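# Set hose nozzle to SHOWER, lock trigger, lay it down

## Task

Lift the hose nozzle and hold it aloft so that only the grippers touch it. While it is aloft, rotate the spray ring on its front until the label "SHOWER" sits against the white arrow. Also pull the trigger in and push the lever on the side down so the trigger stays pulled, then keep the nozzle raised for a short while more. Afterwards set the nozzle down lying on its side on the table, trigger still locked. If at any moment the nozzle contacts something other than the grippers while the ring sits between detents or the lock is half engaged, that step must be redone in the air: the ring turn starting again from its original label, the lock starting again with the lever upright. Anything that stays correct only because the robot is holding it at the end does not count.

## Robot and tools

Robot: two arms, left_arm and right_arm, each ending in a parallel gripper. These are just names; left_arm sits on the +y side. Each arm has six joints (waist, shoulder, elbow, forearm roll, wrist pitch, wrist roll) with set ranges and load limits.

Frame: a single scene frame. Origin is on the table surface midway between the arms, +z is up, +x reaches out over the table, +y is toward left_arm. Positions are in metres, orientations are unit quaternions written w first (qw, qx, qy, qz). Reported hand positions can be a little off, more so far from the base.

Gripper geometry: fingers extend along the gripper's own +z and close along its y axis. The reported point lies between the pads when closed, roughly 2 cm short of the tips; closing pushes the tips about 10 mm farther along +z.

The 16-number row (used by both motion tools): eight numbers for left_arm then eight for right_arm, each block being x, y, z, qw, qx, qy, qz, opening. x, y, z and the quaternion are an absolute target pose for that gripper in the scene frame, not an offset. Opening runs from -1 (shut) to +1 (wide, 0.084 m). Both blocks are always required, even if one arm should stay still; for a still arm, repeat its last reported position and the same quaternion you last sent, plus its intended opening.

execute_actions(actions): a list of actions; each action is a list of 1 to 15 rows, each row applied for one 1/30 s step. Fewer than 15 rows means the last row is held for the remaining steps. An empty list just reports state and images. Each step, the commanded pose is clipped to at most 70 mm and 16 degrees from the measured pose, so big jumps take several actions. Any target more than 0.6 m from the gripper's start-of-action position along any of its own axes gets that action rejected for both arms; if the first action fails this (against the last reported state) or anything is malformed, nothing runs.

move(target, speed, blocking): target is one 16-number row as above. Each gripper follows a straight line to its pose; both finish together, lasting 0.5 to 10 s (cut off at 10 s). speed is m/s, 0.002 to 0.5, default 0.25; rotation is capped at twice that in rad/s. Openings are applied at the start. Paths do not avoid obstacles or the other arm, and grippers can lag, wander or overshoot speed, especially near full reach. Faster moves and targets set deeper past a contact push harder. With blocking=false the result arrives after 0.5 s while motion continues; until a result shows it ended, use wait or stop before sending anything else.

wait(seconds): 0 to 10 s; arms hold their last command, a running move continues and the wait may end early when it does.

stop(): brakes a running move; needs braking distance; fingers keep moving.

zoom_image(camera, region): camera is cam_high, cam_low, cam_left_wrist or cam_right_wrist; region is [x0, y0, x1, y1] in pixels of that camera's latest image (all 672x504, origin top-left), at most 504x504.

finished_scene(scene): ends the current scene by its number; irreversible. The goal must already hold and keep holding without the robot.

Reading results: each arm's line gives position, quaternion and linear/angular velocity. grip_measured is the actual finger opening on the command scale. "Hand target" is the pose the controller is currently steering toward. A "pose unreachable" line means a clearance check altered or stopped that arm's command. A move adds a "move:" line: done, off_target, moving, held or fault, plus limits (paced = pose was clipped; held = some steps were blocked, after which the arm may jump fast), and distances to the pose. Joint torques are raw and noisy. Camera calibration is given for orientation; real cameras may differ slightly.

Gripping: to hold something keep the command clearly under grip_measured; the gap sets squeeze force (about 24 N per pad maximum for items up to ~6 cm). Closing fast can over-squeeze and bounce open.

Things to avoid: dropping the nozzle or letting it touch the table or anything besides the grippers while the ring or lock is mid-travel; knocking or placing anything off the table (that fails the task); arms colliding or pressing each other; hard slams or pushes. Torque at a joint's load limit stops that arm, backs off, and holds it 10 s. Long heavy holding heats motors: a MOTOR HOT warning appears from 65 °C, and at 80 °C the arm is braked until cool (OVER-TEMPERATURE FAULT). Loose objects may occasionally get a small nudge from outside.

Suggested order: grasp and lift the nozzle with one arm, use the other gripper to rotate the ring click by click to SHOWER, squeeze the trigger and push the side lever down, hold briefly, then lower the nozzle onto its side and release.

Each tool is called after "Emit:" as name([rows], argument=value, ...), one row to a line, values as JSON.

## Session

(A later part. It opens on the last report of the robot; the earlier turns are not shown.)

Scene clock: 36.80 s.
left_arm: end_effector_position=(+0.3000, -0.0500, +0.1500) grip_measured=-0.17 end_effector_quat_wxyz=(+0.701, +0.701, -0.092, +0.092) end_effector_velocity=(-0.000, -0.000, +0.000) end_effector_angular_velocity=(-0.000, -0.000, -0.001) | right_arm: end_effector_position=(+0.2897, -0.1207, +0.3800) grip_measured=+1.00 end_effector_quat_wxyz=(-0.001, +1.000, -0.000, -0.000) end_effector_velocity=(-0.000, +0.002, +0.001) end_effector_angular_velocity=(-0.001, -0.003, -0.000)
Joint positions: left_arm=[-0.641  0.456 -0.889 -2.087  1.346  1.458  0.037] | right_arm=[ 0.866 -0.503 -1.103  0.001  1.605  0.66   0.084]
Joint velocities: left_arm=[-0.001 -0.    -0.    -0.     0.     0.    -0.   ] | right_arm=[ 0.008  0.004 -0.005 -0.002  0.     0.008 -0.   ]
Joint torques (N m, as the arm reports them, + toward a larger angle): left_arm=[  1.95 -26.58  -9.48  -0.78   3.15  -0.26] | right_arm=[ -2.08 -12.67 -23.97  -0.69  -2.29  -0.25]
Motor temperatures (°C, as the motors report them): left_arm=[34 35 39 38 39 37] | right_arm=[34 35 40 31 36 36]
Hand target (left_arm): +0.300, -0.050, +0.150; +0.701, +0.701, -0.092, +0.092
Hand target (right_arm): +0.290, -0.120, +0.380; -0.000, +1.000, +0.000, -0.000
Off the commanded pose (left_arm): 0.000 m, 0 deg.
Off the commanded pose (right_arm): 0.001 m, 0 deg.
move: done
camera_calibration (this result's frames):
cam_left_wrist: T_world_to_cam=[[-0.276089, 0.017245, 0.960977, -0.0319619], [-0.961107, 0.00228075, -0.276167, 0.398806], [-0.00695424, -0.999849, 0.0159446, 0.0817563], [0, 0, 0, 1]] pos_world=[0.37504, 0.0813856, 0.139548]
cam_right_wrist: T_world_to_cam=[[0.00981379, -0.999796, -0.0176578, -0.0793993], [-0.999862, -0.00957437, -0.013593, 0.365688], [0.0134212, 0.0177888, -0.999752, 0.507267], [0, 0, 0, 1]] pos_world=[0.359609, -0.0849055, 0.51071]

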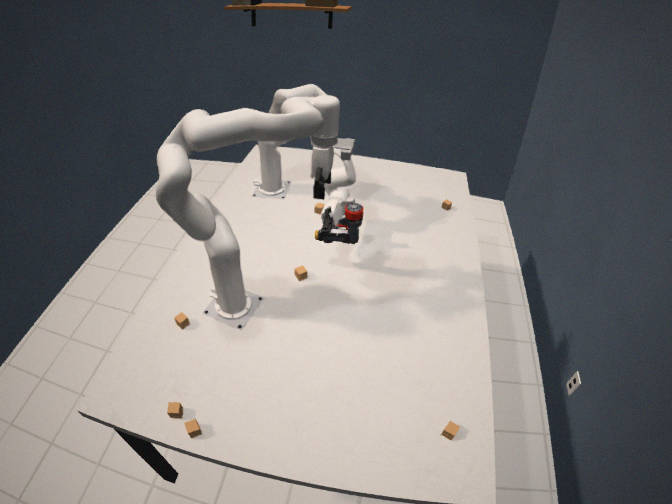

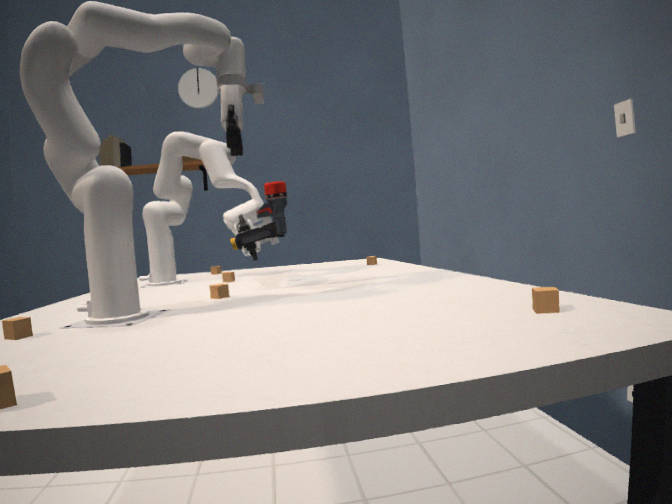

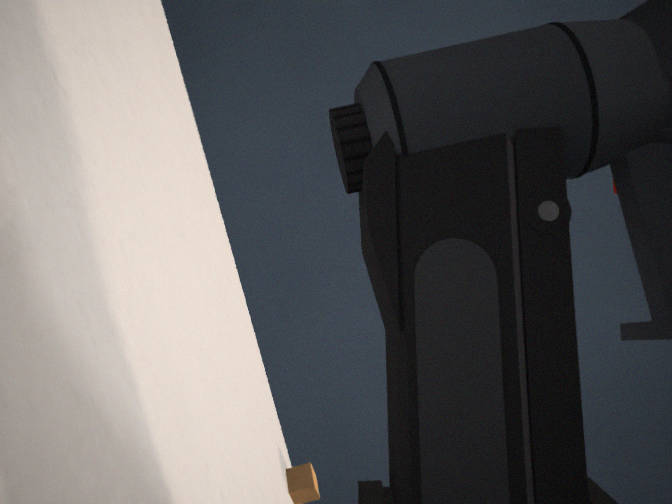

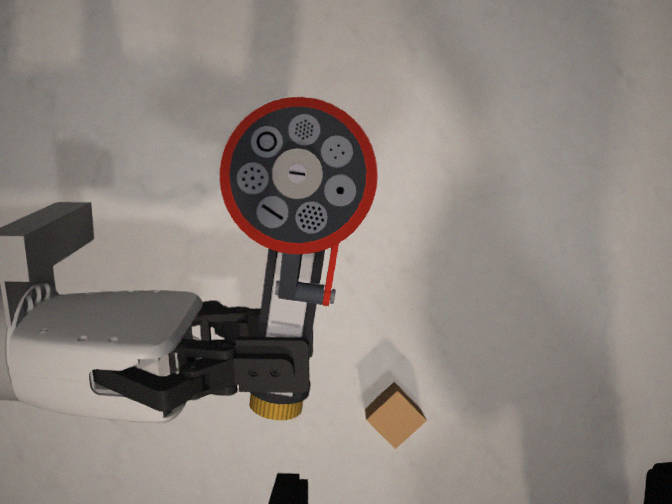

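Emit:
move(target=[0.30,-0.05,0.15,0.701,0.701,-0.092,0.092,-1, 0.387,-0.068,0.34,0,1,0,0,1])

Emit:
move(target=[0.30,-0.05,0.15,0.701,0.701,-0.092,0.092,-1, 0.387,-0.068,0.283,0,1,0,0,1], speed=0.06)

Emit:
execute_actions([
  [[0.30,-0.05,0.15,0.701,0.701,-0.092,0.092,-1, 0.387,-0.068,0.283,0,1,0,0,0.5]],
  [[0.30,-0.05,0.15,0.701,0.701,-0.092,0.092,-1, 0.387,-0.068,0.283,0,1,0,0,0.1]],
  [[0.30,-0.05,0.15,0.701,0.701,-0.092,0.092,-1, 0.387,-0.068,0.283,0,1,0,0,-0.5]],
])

Emit:
zoom_image(camera="cam_low", region=[220, 150, 330, 260])

Scene clock: 39.20 s.
left_arm: end_effector_position=(+0.3000, -0.0500, +0.1500) grip_measured=-0.17 end_effector_quat_wxyz=(+0.701, +0.701, -0.092, +0.092) end_effector_velocity=(-0.001, -0.001, +0.000) end_effector_angular_velocity=(-0.000, -0.000, -0.002) | right_arm: end_effector_position=(+0.3866, -0.0678, +0.3406) grip_measured=+1.00 end_effector_quat_wxyz=(-0.000, +1.000, +0.000, +0.000) end_effector_velocity=(+0.002, +0.001, -0.002) end_effector_angular_velocity=(-0.003, +0.003, -0.000)
Joint positions: left_arm=[-0.641  0.456 -0.889 -2.087  1.346  1.458  0.037] | right_arm=[ 0.826 -0.153 -1.297 -0.     1.449  0.62   0.084]
Joint velocities: left_arm=[-0.002 -0.    -0.    -0.     0.    -0.    -0.   ] | right_arm=[-0.     0.009 -0.006 -0.     0.001 -0.     0.   ]
Joint torques (N m, as the arm reports them, + toward a larger angle): left_arm=[  1.57 -26.68  -9.54  -0.84   3.19  -0.18] | right_arm=[ -2.51 -22.71 -24.91  -0.66  -2.26  -0.33]
Motor temperatures (°C, as the motors report them): left_arm=[34 35 39 38 39 37] | right_arm=[34 35 40 31 36 36]
Hand target (left_arm): +0.300, -0.050, +0.150; +0.701, +0.701, -0.092, +0.092
Hand target (right_arm): +0.387, -0.068, +0.340; +0.000, +1.000, +0.000, +0.000
Off the commanded pose (left_arm): 0.000 m, 0 deg.
Off the commanded pose (right_arm): 0.001 m, 0 deg.
move: done
camera_calibration (this result's frames):
cam_left_wrist: T_world_to_cam=[[-0.276089, 0.0172449, 0.960977, -0.0319619], [-0.961107, 0.002281, -0.276167, 0.398806], [-0.00695447, -0.999849, 0.0159445, 0.0817564], [0, 0, 0, 1]] pos_world=[0.37504, 0.0813855, 0.139548]
cam_right_wrist: T_world_to_cam=[[0.0101337, -0.999807, -0.0168233, -0.0285248], [-0.999847, -0.00989124, -0.0144355, 0.462877], [0.0142663, 0.016967, -0.999754, 0.465199], [0, 0, 0, 1]] pos_world=[0.456458, -0.0318339, 0.471286]

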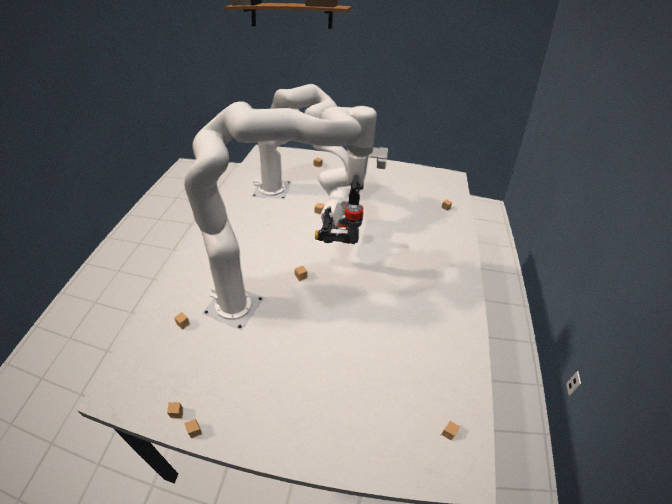

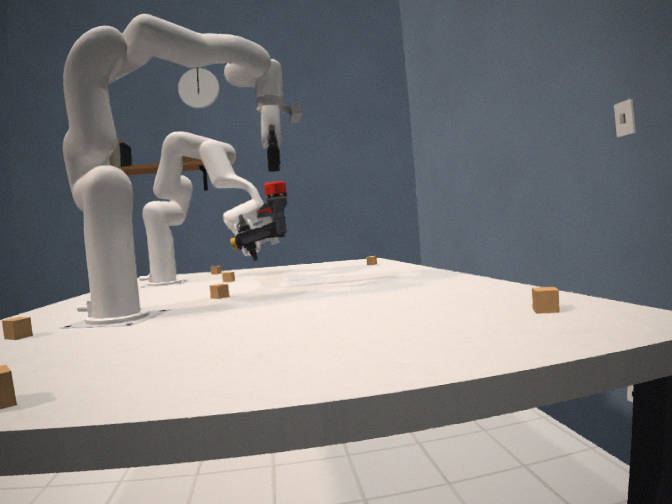

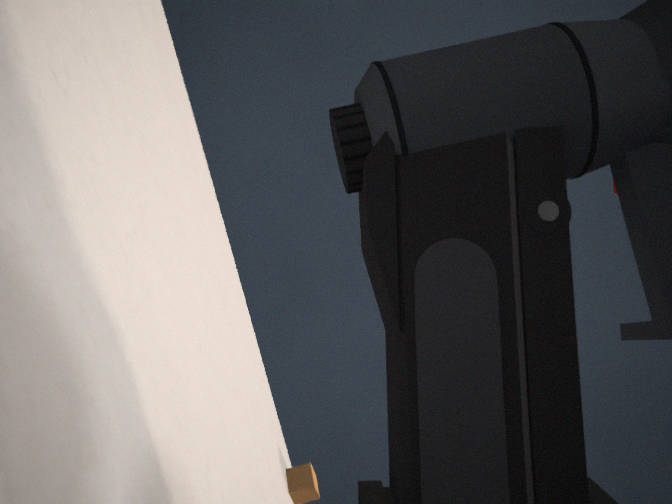

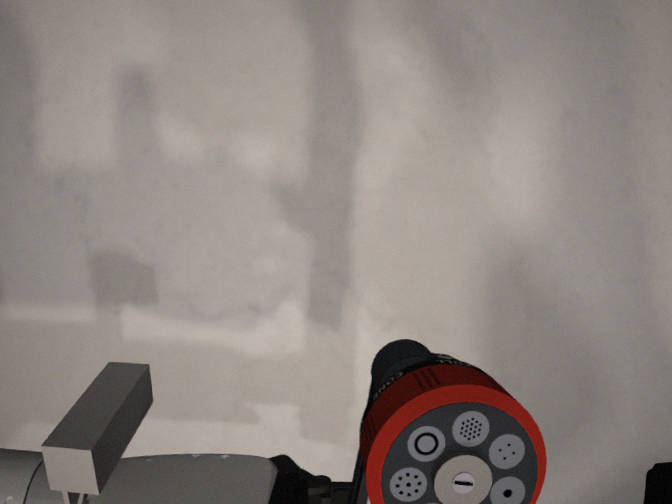

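Scene clock: 40.57 s.
left_arm: end_effector_position=(+0.3000, -0.0500, +0.1500) grip_measured=-0.17 end_effector_quat_wxyz=(+0.701, +0.701, -0.092, +0.092) end_effector_velocity=(-0.000, -0.000, +0.000) end_effector_angular_velocity=(+0.000, -0.000, -0.001) | right_arm: end_effector_position=(+0.3871, -0.0679, +0.2834) grip_measured=+1.00 end_effector_quat_wxyz=(-0.000, +1.000, +0.000, +0.000) end_effector_velocity=(+0.000, +0.000, -0.002) end_effector_angular_velocity=(+0.001, -0.001, -0.000)
Joint positions: left_arm=[-0.641  0.456 -0.889 -2.087  1.346  1.458  0.037] | right_arm=[ 0.825 -0.156 -1.131  0.     1.287  0.619  0.084]
Joint velocities: left_arm=[-0.001  0.    -0.    -0.    -0.    -0.    -0.   ] | right_arm=[-0.    -0.     0.006  0.    -0.008  0.     0.   ]
Joint torques (N m, as the arm reports them, + toward a larger angle): left_arm=[  1.64 -26.83  -9.44  -0.82   3.15  -0.2 ] | right_arm=[ -2.17 -22.71 -24.97  -0.94  -2.08  -0.36]
Motor temperatures (°C, as the motors report them): left_arm=[34 35 38 38 39 37] | right_arm=[34 35 40 31 36 36]
Hand target (left_arm): +0.300, -0.050, +0.150; +0.701, +0.701, -0.092, +0.092
Hand target (right_arm): +0.387, -0.068, +0.283; -0.000, +1.000, +0.000, -0.000
Off the commanded pose (left_arm): 0.000 m, 0 deg.
Off the commanded pose (right_arm): 0.000 m, 0 deg.
move: done
camera_calibration (this result's frames):
cam_left_wrist: T_world_to_cam=[[-0.276089, 0.0172448, 0.960977, -0.0319619], [-0.961107, 0.002281, -0.276167, 0.398806], [-0.00695444, -0.999849, 0.0159444, 0.0817565], [0, 0, 0, 1]] pos_world=[0.37504, 0.0813856, 0.139548]
cam_right_wrist: T_world_to_cam=[[0.0100883, -0.99981, -0.0166575, -0.029678], [-0.999852, -0.00985429, -0.0140733, 0.462418], [0.0139064, 0.0167971, -0.999762, 0.408158], [0, 0, 0, 1]] pos_world=[0.456973, -0.0319715, 0.414074]

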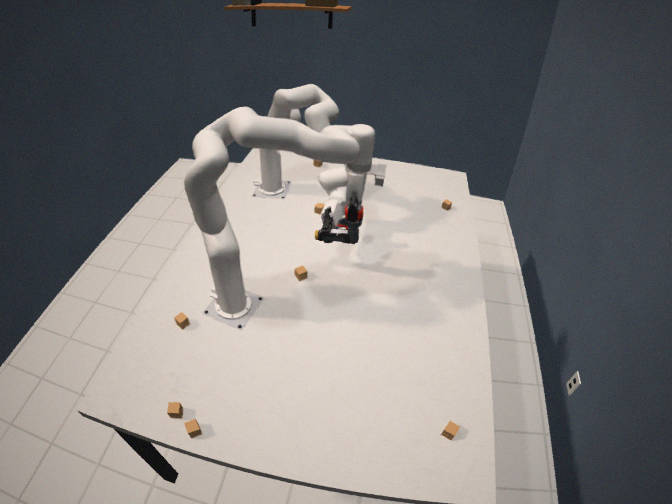

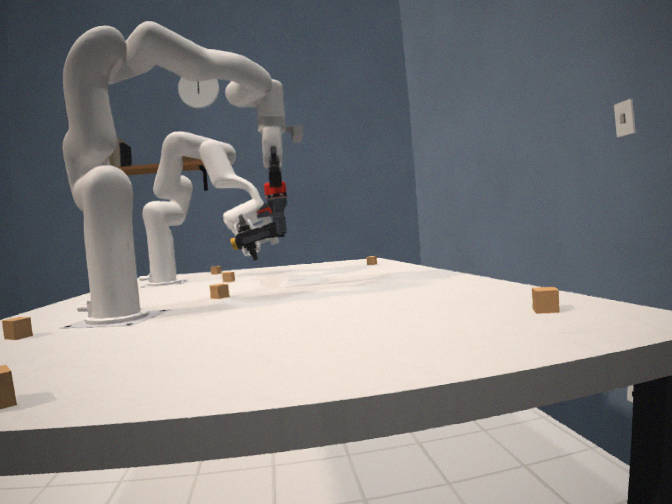

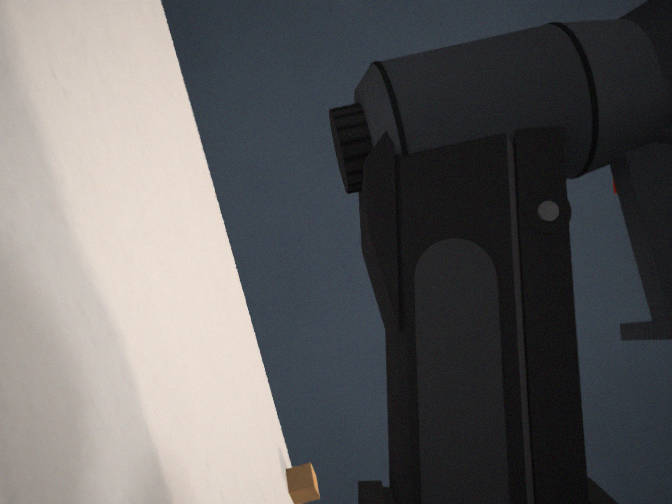

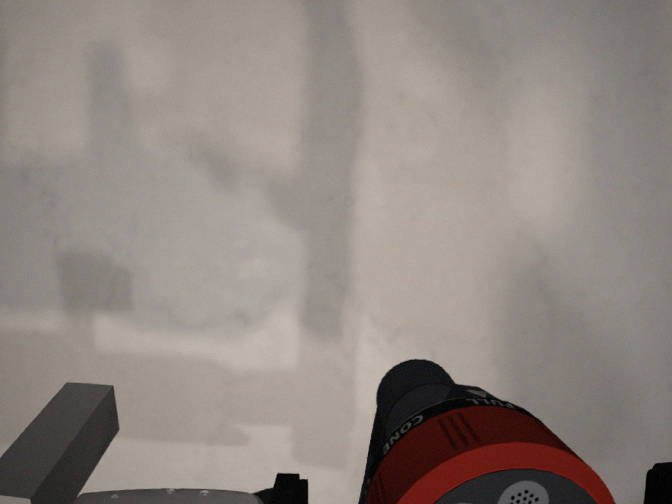

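Scene clock: 42.07 s.
left_arm: end_effector_position=(+0.3000, -0.0500, +0.1499) grip_measured=-0.17 end_effector_quat_wxyz=(+0.701, +0.701, -0.092, +0.092) end_effector_velocity=(+0.000, +0.000, +0.000) end_effector_angular_velocity=(-0.001, +0.000, +0.000) | right_arm: end_effector_position=(+0.3870, -0.0680, +0.2831) grip_measured=+0.32 end_effector_quat_wxyz=(-0.000, +1.000, -0.000, +0.000) end_effector_velocity=(+0.000, +0.000, +0.000) end_effector_angular_velocity=(+0.001, -0.001, +0.000)
Joint positions: left_arm=[-0.641  0.456 -0.889 -2.087  1.346  1.458  0.037] | right_arm=[ 0.825 -0.156 -1.13  -0.     1.286  0.619  0.058]
Joint velocities: left_arm=[ 0.001 -0.     0.     0.     0.001  0.     0.   ] | right_arm=[ 0.     0.    -0.001  0.    -0.    -0.     0.   ]
Joint torques (N m, as the arm reports them, + toward a larger angle): left_arm=[  1.3  -27.54 -10.21  -0.9    3.42  -0.12] | right_arm=[ -1.53 -21.92 -24.02  -0.4   -2.54  -0.25]
Motor temperatures (°C, as the motors report them): left_arm=[34 35 38 38 39 37] | right_arm=[34 35 40 31 36 36]
Hand target (left_arm): +0.300, -0.050, +0.150; +0.701, +0.701, -0.092, +0.092
Hand target (right_arm): +0.387, -0.068, +0.283; -0.000, +1.000, +0.000, -0.000
Off the commanded pose (left_arm): 0.000 m, 0 deg.
Off the commanded pose (right_arm): 0.000 m, 0 deg.
camera_calibration (this result's frames):
cam_left_wrist: T_world_to_cam=[[-0.275932, 0.0170716, 0.961025, -0.0319396], [-0.961152, 0.00230799, -0.27601, 0.398738], [-0.00692996, -0.999852, 0.0157715, 0.0818111], [0, 0, 0, 1]] pos_world=[0.375002, 0.0814239, 0.13946]
cam_right_wrist: T_world_to_cam=[[0.0100384, -0.999813, -0.0165164, -0.0297923], [-0.999855, -0.00980877, -0.0139283, 0.462295], [0.0137637, 0.0166538, -0.999767, 0.407868], [0, 0, 0, 1]] pos_world=[0.456913, -0.0320448, 0.41372]

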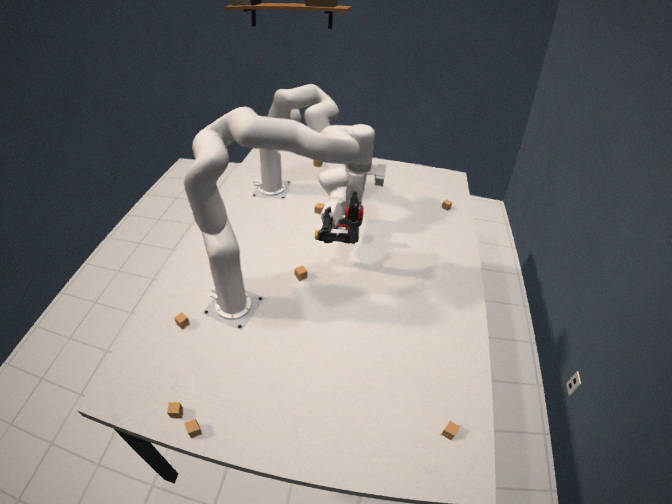

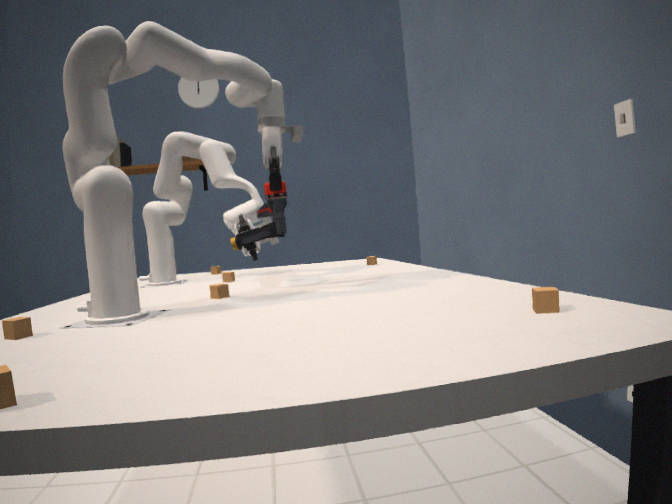

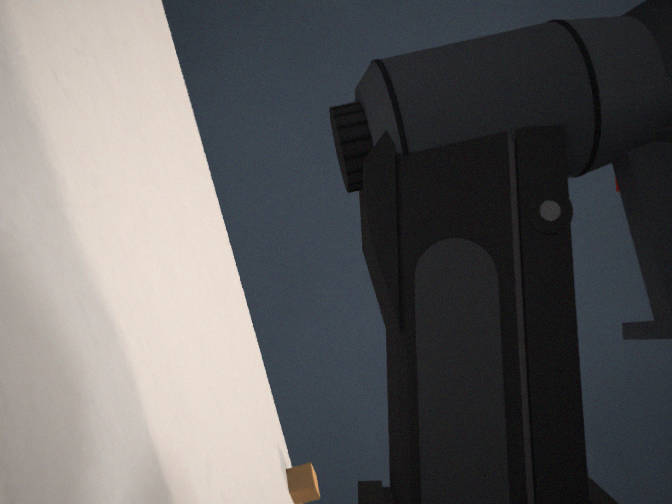

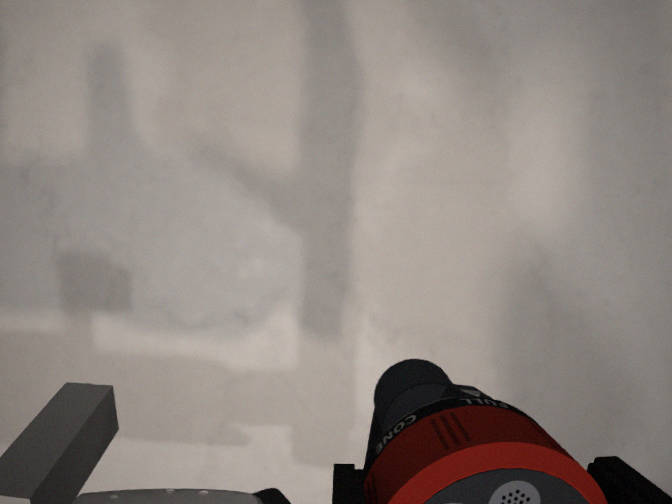

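Region (220, 150, 330, 260) of cam_low's 672x504 image, scaled by 4.582, with more detail than that image has.

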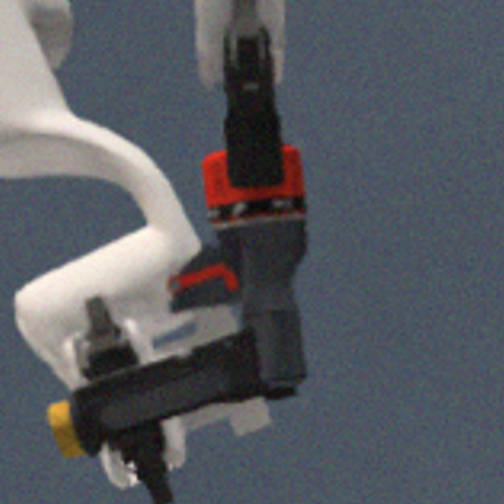

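Centred. Turn 154.3°.

Emit:
move(target=[0.30,-0.05,0.15,0.701,0.701,-0.092,0.092,-1, 0.387,-0.068,0.283,0,0.2225,0.975,0,-1], speed=0.3)

Emit:
move(target=[0.30,-0.05,0.15,0.701,0.701,-0.092,0.092,-1, 0.387,-0.068,0.283,0,0.2225,0.975,0,1])

Emit:
move(target=[0.30,-0.05,0.15,0.701,0.701,-0.092,0.092,-1, 0.387,-0.068,0.35,0,0.2225,0.975,0,1], speed=0.15)

Emit:
move(target=[0.30,-0.05,0.15,0.701,0.701,-0.092,0.092,-1, 0.40,-0.15,0.37,0,0.707,0.707,0,-1], speed=0.4)

Scene clock: 48.47 s.
left_arm: end_effector_position=(+0.3001, -0.0499, +0.1500) grip_measured=-0.17 end_effector_quat_wxyz=(+0.701, +0.701, -0.092, +0.092) end_effector_velocity=(-0.000, +0.000, -0.000) end_effector_angular_velocity=(-0.000, +0.001, -0.000) | right_arm: end_effector_position=(+0.3869, -0.0680, +0.2829) grip_measured=+0.32 end_effector_quat_wxyz=(-0.000, +0.223, +0.975, -0.000) end_effector_velocity=(-0.000, -0.000, +0.000) end_effector_angular_velocity=(+0.002, +0.000, +0.010)
Joint positions: left_arm=[-0.641  0.456 -0.889 -2.087  1.346  1.457  0.037] | right_arm=[ 0.826 -0.156 -1.13  -0.     1.286 -2.073  0.058]
Joint velocities: left_arm=[ 0.    -0.     0.001  0.     0.001 -0.001  0.   ] | right_arm=[-0.001 -0.001  0.     0.002 -0.    -0.011 -0.   ]
Joint torques (N m, as the arm reports them, + toward a larger angle): left_arm=[  2.03 -28.34 -10.11  -0.55   3.49   0.56] | right_arm=[ -4.03 -20.23 -22.25  -2.04  -1.14  -0.28]
Motor temperatures (°C, as the motors report them): left_arm=[34 35 39 38 39 37] | right_arm=[34 35 41 31 36 36]
Hand target (left_arm): +0.300, -0.050, +0.150; +0.701, +0.701, -0.092, +0.092
Hand target (right_arm): +0.387, -0.068, +0.283; +0.000, +0.222, +0.975, -0.000
Off the commanded pose (left_arm): 0.000 m, 0 deg.
Off the commanded pose (right_arm): 0.000 m, 0 deg.
move: done
camera_calibration (this result's frames):
cam_left_wrist: T_world_to_cam=[[-0.275763, 0.0170491, 0.961074, -0.0320279], [-0.961203, 0.00195603, -0.275835, 0.398907], [-0.00658263, -0.999853, 0.0158483, 0.0817233], [0, 0, 0, 1]] pos_world=[0.375136, 0.081477, 0.139518]
cam_right_wrist: T_world_to_cam=[[0.425508, 0.904798, -0.0168368, -0.0609126], [0.904739, -0.425739, -0.0138954, -0.303013], [-0.0197406, -0.00932034, -0.999762, 0.418939], [0, 0, 0, 1]] pos_world=[0.308337, -0.0699862, 0.413603]

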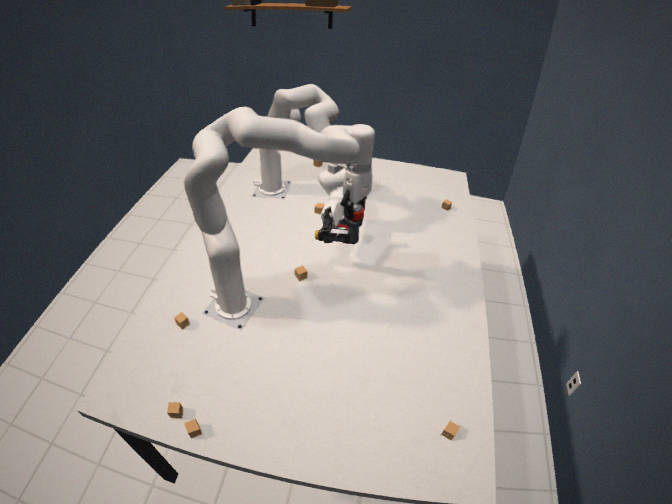

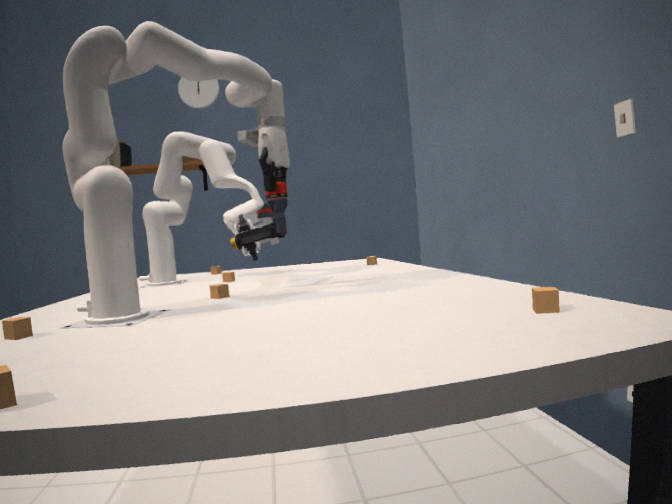

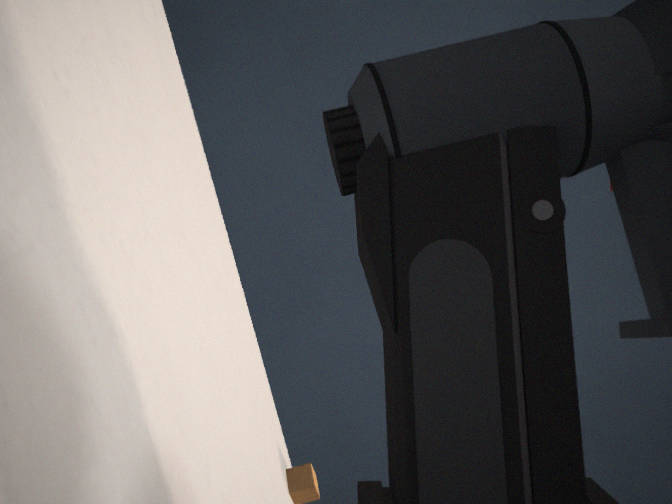

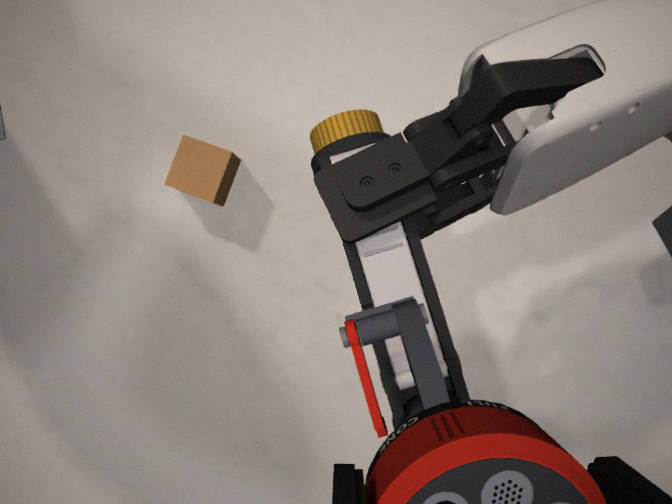

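Scene clock: 49.17 s.
left_arm: end_effector_position=(+0.3000, -0.0500, +0.1500) grip_measured=-0.17 end_effector_quat_wxyz=(+0.701, +0.701, -0.092, +0.092) end_effector_velocity=(+0.000, +0.000, -0.000) end_effector_angular_velocity=(-0.000, +0.001, +0.001) | right_arm: end_effector_position=(+0.3870, -0.0680, +0.2829) grip_measured=+1.00 end_effector_quat_wxyz=(-0.000, +0.223, +0.975, -0.000) end_effector_velocity=(-0.000, +0.000, +0.000) end_effector_angular_velocity=(+0.001, -0.001, +0.001)
Joint positions: left_arm=[-0.641  0.456 -0.889 -2.087  1.346  1.458  0.037] | right_arm=[ 0.825 -0.156 -1.13  -0.     1.286 -2.074  0.084]
Joint velocities: left_arm=[ 0.001  0.     0.    -0.     0.001 -0.     0.   ] | right_arm=[ 0.    -0.001  0.     0.    -0.001 -0.001  0.   ]
Joint torques (N m, as the arm reports them, + toward a larger angle): left_arm=[  1.59 -26.66  -9.59  -0.82   3.21  -0.16] | right_arm=[ -2.37 -22.9  -24.69  -0.74  -2.21  -0.13]
Motor temperatures (°C, as the motors report them): left_arm=[34 35 39 38 39 37] | right_arm=[34 35 41 31 36 36]
Hand target (left_arm): +0.300, -0.050, +0.150; +0.701, +0.701, -0.092, +0.092
Hand target (right_arm): +0.387, -0.068, +0.283; +0.000, +0.222, +0.975, -0.000
Off the commanded pose (left_arm): 0.000 m, 0 deg.
Off the commanded pose (right_arm): 0.000 m, 0 deg.
move: done
camera_calibration (this result's frames):
cam_left_wrist: T_world_to_cam=[[-0.276168, 0.0172844, 0.960954, -0.0319616], [-0.961084, 0.00226039, -0.276246, 0.398836], [-0.00694688, -0.999848, 0.0159875, 0.0817445], [0, 0, 0, 1]] pos_world=[0.375056, 0.081383, 0.139584]
cam_right_wrist: T_world_to_cam=[[0.424724, 0.90517, -0.0166352, -0.0606659], [0.90511, -0.424951, -0.0138669, -0.303203], [-0.019621, -0.00916714, -0.999765, 0.418925], [0, 0, 0, 1]] pos_world=[0.308419, -0.0700932, 0.413613]

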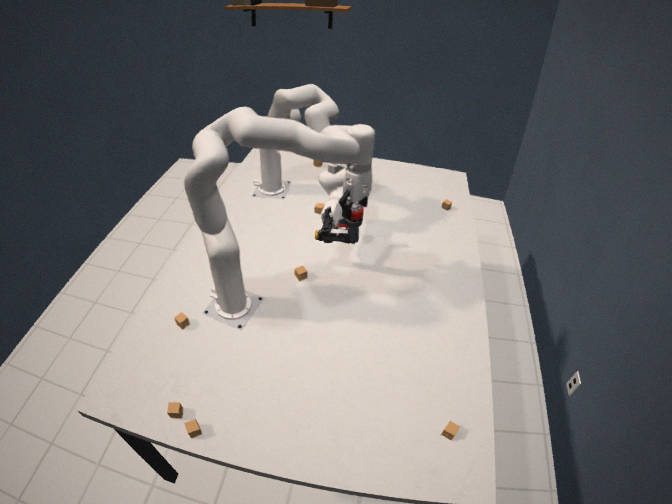

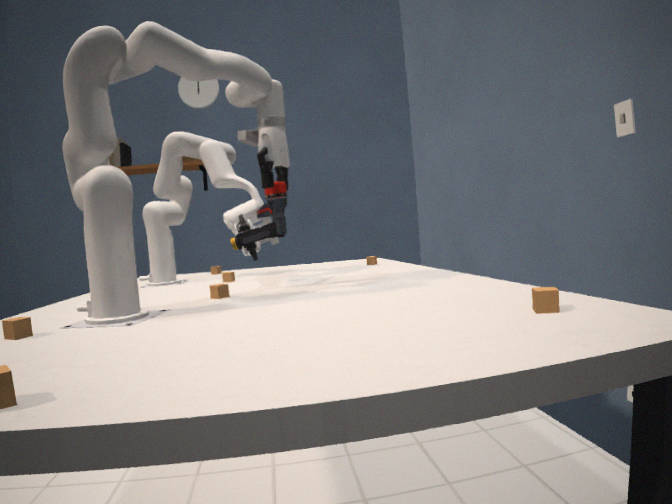

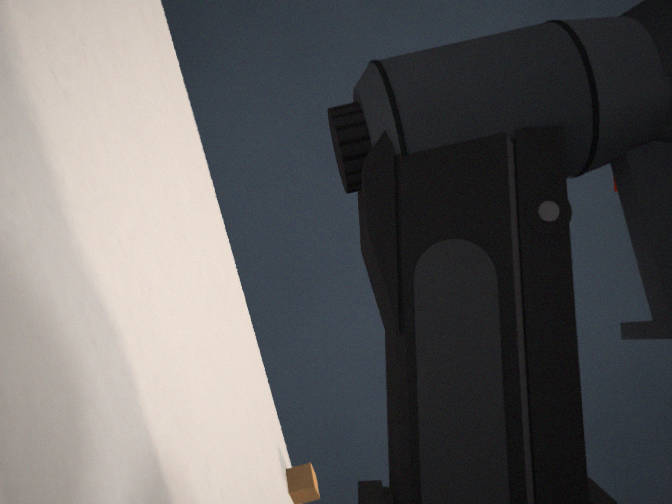

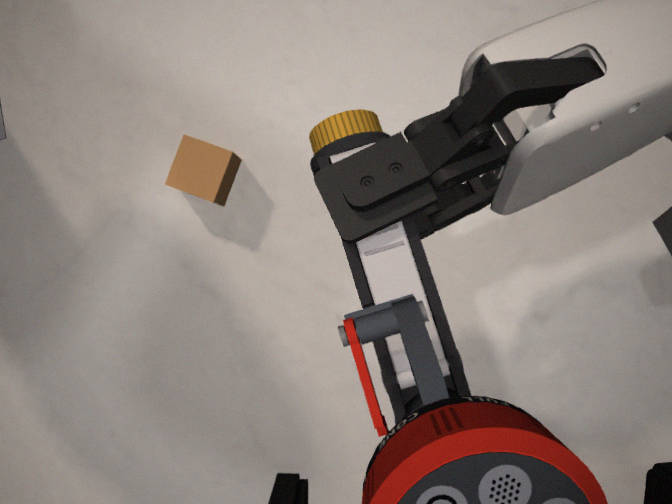

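Scene clock: 50.13 s.
left_arm: end_effector_position=(+0.3000, -0.0500, +0.1500) grip_measured=-0.17 end_effector_quat_wxyz=(+0.701, +0.701, -0.092, +0.092) end_effector_velocity=(-0.000, -0.000, +0.000) end_effector_angular_velocity=(-0.001, -0.000, -0.001) | right_arm: end_effector_position=(+0.3868, -0.0681, +0.3495) grip_measured=+1.00 end_effector_quat_wxyz=(-0.000, +0.223, +0.975, -0.000) end_effector_velocity=(+0.000, +0.000, +0.003) end_effector_angular_velocity=(-0.001, +0.001, +0.000)
Joint positions: left_arm=[-0.641  0.456 -0.889 -2.087  1.346  1.458  0.037] | right_arm=[ 0.825 -0.149 -1.327  0.     1.476 -2.074  0.084]
Joint velocities: left_arm=[-0.     0.    -0.     0.     0.001 -0.     0.   ] | right_arm=[ 0.     0.003 -0.013  0.     0.01  -0.     0.   ]
Joint torques (N m, as the arm reports them, + toward a larger angle): left_arm=[  1.66 -26.61  -9.73  -0.83   3.15  -0.15] | right_arm=[ -2.59 -22.61 -24.38  -0.81  -2.28  -0.28]
Motor temperatures (°C, as the motors report them): left_arm=[34 35 39 38 39 37] | right_arm=[34 35 41 31 36 36]
Hand target (left_arm): +0.300, -0.050, +0.150; +0.701, +0.701, -0.092, +0.092
Hand target (right_arm): +0.387, -0.068, +0.350; +0.000, +0.223, +0.975, +0.000
Off the commanded pose (left_arm): 0.000 m, 0 deg.
Off the commanded pose (right_arm): 0.001 m, 0 deg.
move: done
camera_calibration (this result's frames):
cam_left_wrist: T_world_to_cam=[[-0.27609, 0.0172455, 0.960977, -0.0319619], [-0.961107, 0.00228093, -0.276168, 0.398807], [-0.00695457, -0.999849, 0.015945, 0.0817563], [0, 0, 0, 1]] pos_world=[0.37504, 0.0813855, 0.139549]
cam_right_wrist: T_world_to_cam=[[0.424706, 0.905174, -0.0168736, -0.0593275], [0.905113, -0.424939, -0.0140312, -0.302128], [-0.0198709, -0.00931335, -0.999759, 0.485504], [0, 0, 0, 1]] pos_world=[0.308304, -0.0701626, 0.480147]

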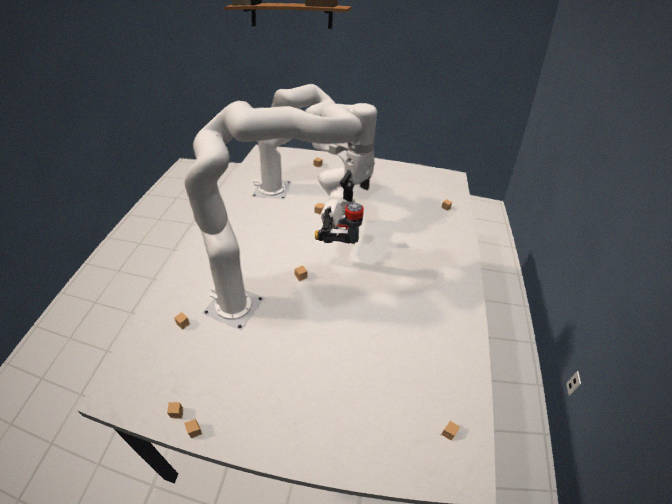

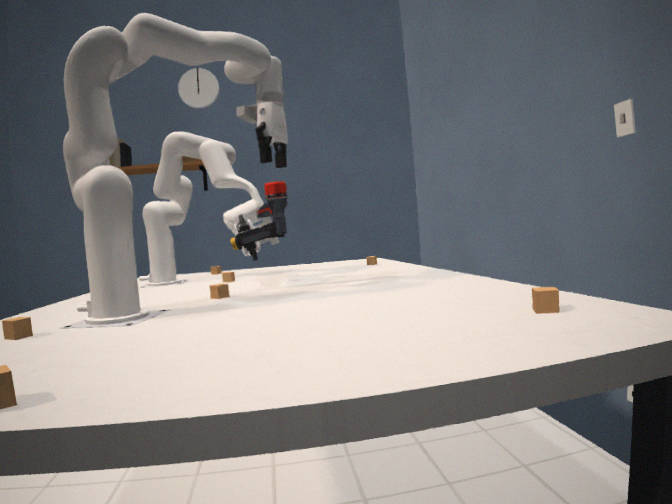

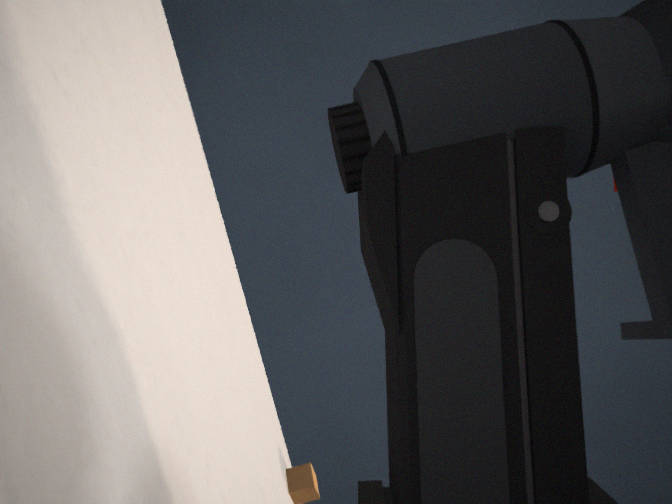

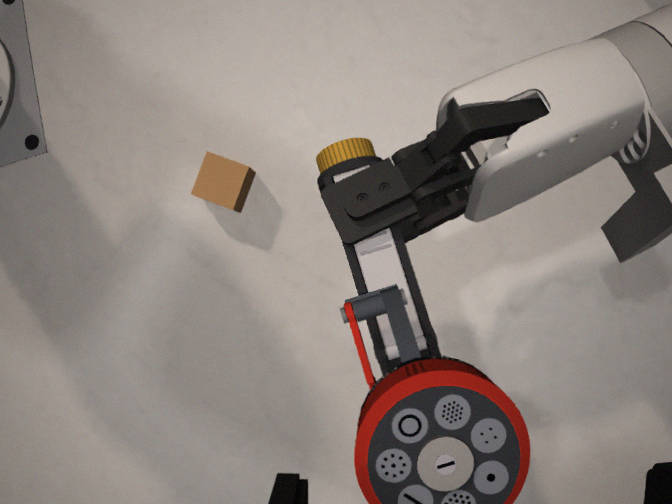

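Scene clock: 52.13 s.
left_arm: end_effector_position=(+0.3000, -0.0500, +0.1500) grip_measured=-0.17 end_effector_quat_wxyz=(+0.701, +0.701, -0.092, +0.092) end_effector_velocity=(+0.000, +0.000, -0.000) end_effector_angular_velocity=(+0.000, +0.000, +0.001) | right_arm: end_effector_position=(+0.4002, -0.1498, +0.3699) grip_measured=-1.00 end_effector_quat_wxyz=(+0.000, +0.707, +0.708, -0.000) end_effector_velocity=(+0.000, -0.001, +0.000) end_effector_angular_velocity=(-0.001, -0.000, -0.012)
Joint positions: left_arm=[-0.641  0.456 -0.889 -2.087  1.346  1.458  0.037] | right_arm=[ 0.641 -0.24  -1.295 -0.     1.535 -1.137  0.   ]
Joint velocities: left_arm=[ 0.001 -0.     0.     0.    -0.    -0.    -0.   ] | right_arm=[-0.001 -0.    -0.    -0.001  0.001  0.01   0.   ]
Joint torques (N m, as the arm reports them, + toward a larger angle): left_arm=[  1.79 -26.81  -9.66  -0.87   3.12  -0.2 ] | right_arm=[ -2.67 -19.93 -24.24  -0.76  -2.14  -0.28]
Motor temperatures (°C, as the motors report them): left_arm=[34 35 39 38 39 37] | right_arm=[34 35 41 31 36 36]
Hand target (left_arm): +0.300, -0.050, +0.150; +0.701, +0.701, -0.092, +0.092
Hand target (right_arm): +0.400, -0.150, +0.370; +0.000, +0.707, +0.707, -0.000
Off the commanded pose (left_arm): 0.000 m, 0 deg.
Off the commanded pose (right_arm): 0.000 m, 0 deg.
move: done
camera_calibration (this result's frames):
cam_left_wrist: T_world_to_cam=[[-0.276089, 0.0172448, 0.960977, -0.0319618], [-0.961107, 0.00228085, -0.276167, 0.398806], [-0.0069543, -0.999849, 0.0159444, 0.0817564], [0, 0, 0, 1]] pos_world=[0.37504, 0.0813856, 0.139548]
cam_right_wrist: T_world_to_cam=[[0.999802, 0.0111794, -0.016485, -0.354906], [0.0109556, -0.999847, -0.0136017, -0.077092], [-0.0166346, 0.0134184, -0.999772, 0.507526], [0, 0, 0, 1]] pos_world=[0.364123, -0.0799228, 0.500511]

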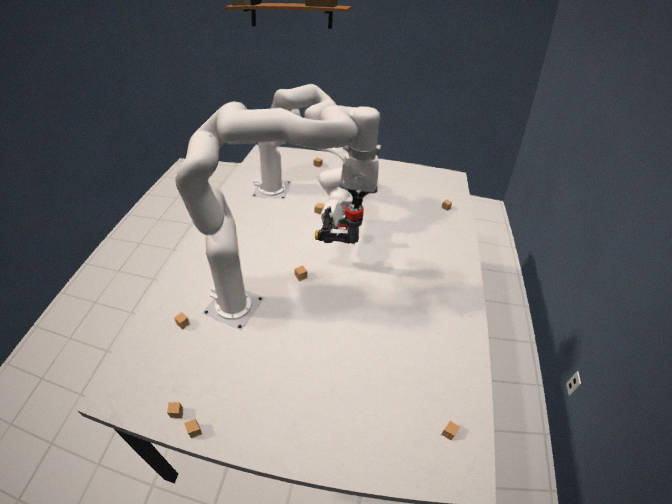

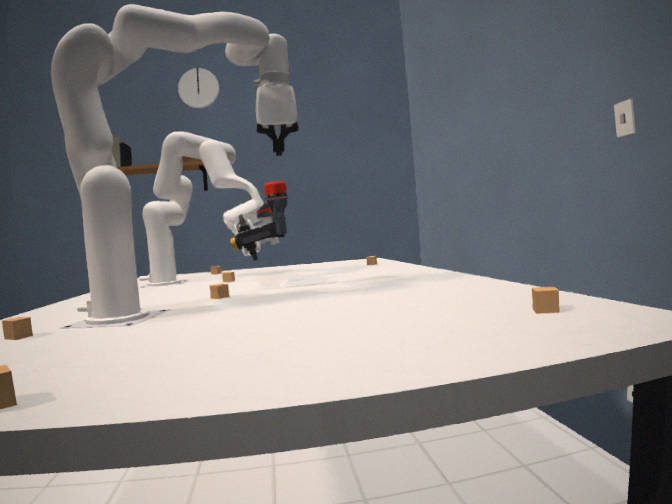

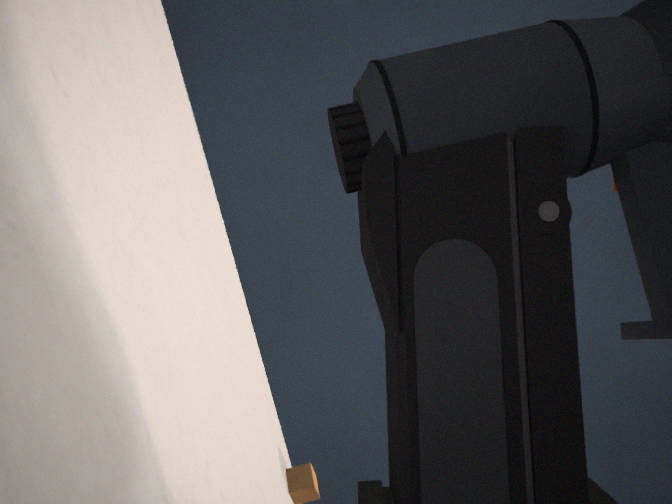

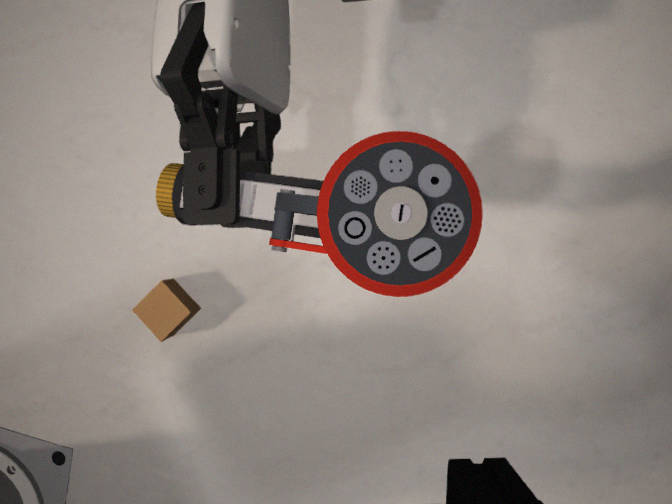

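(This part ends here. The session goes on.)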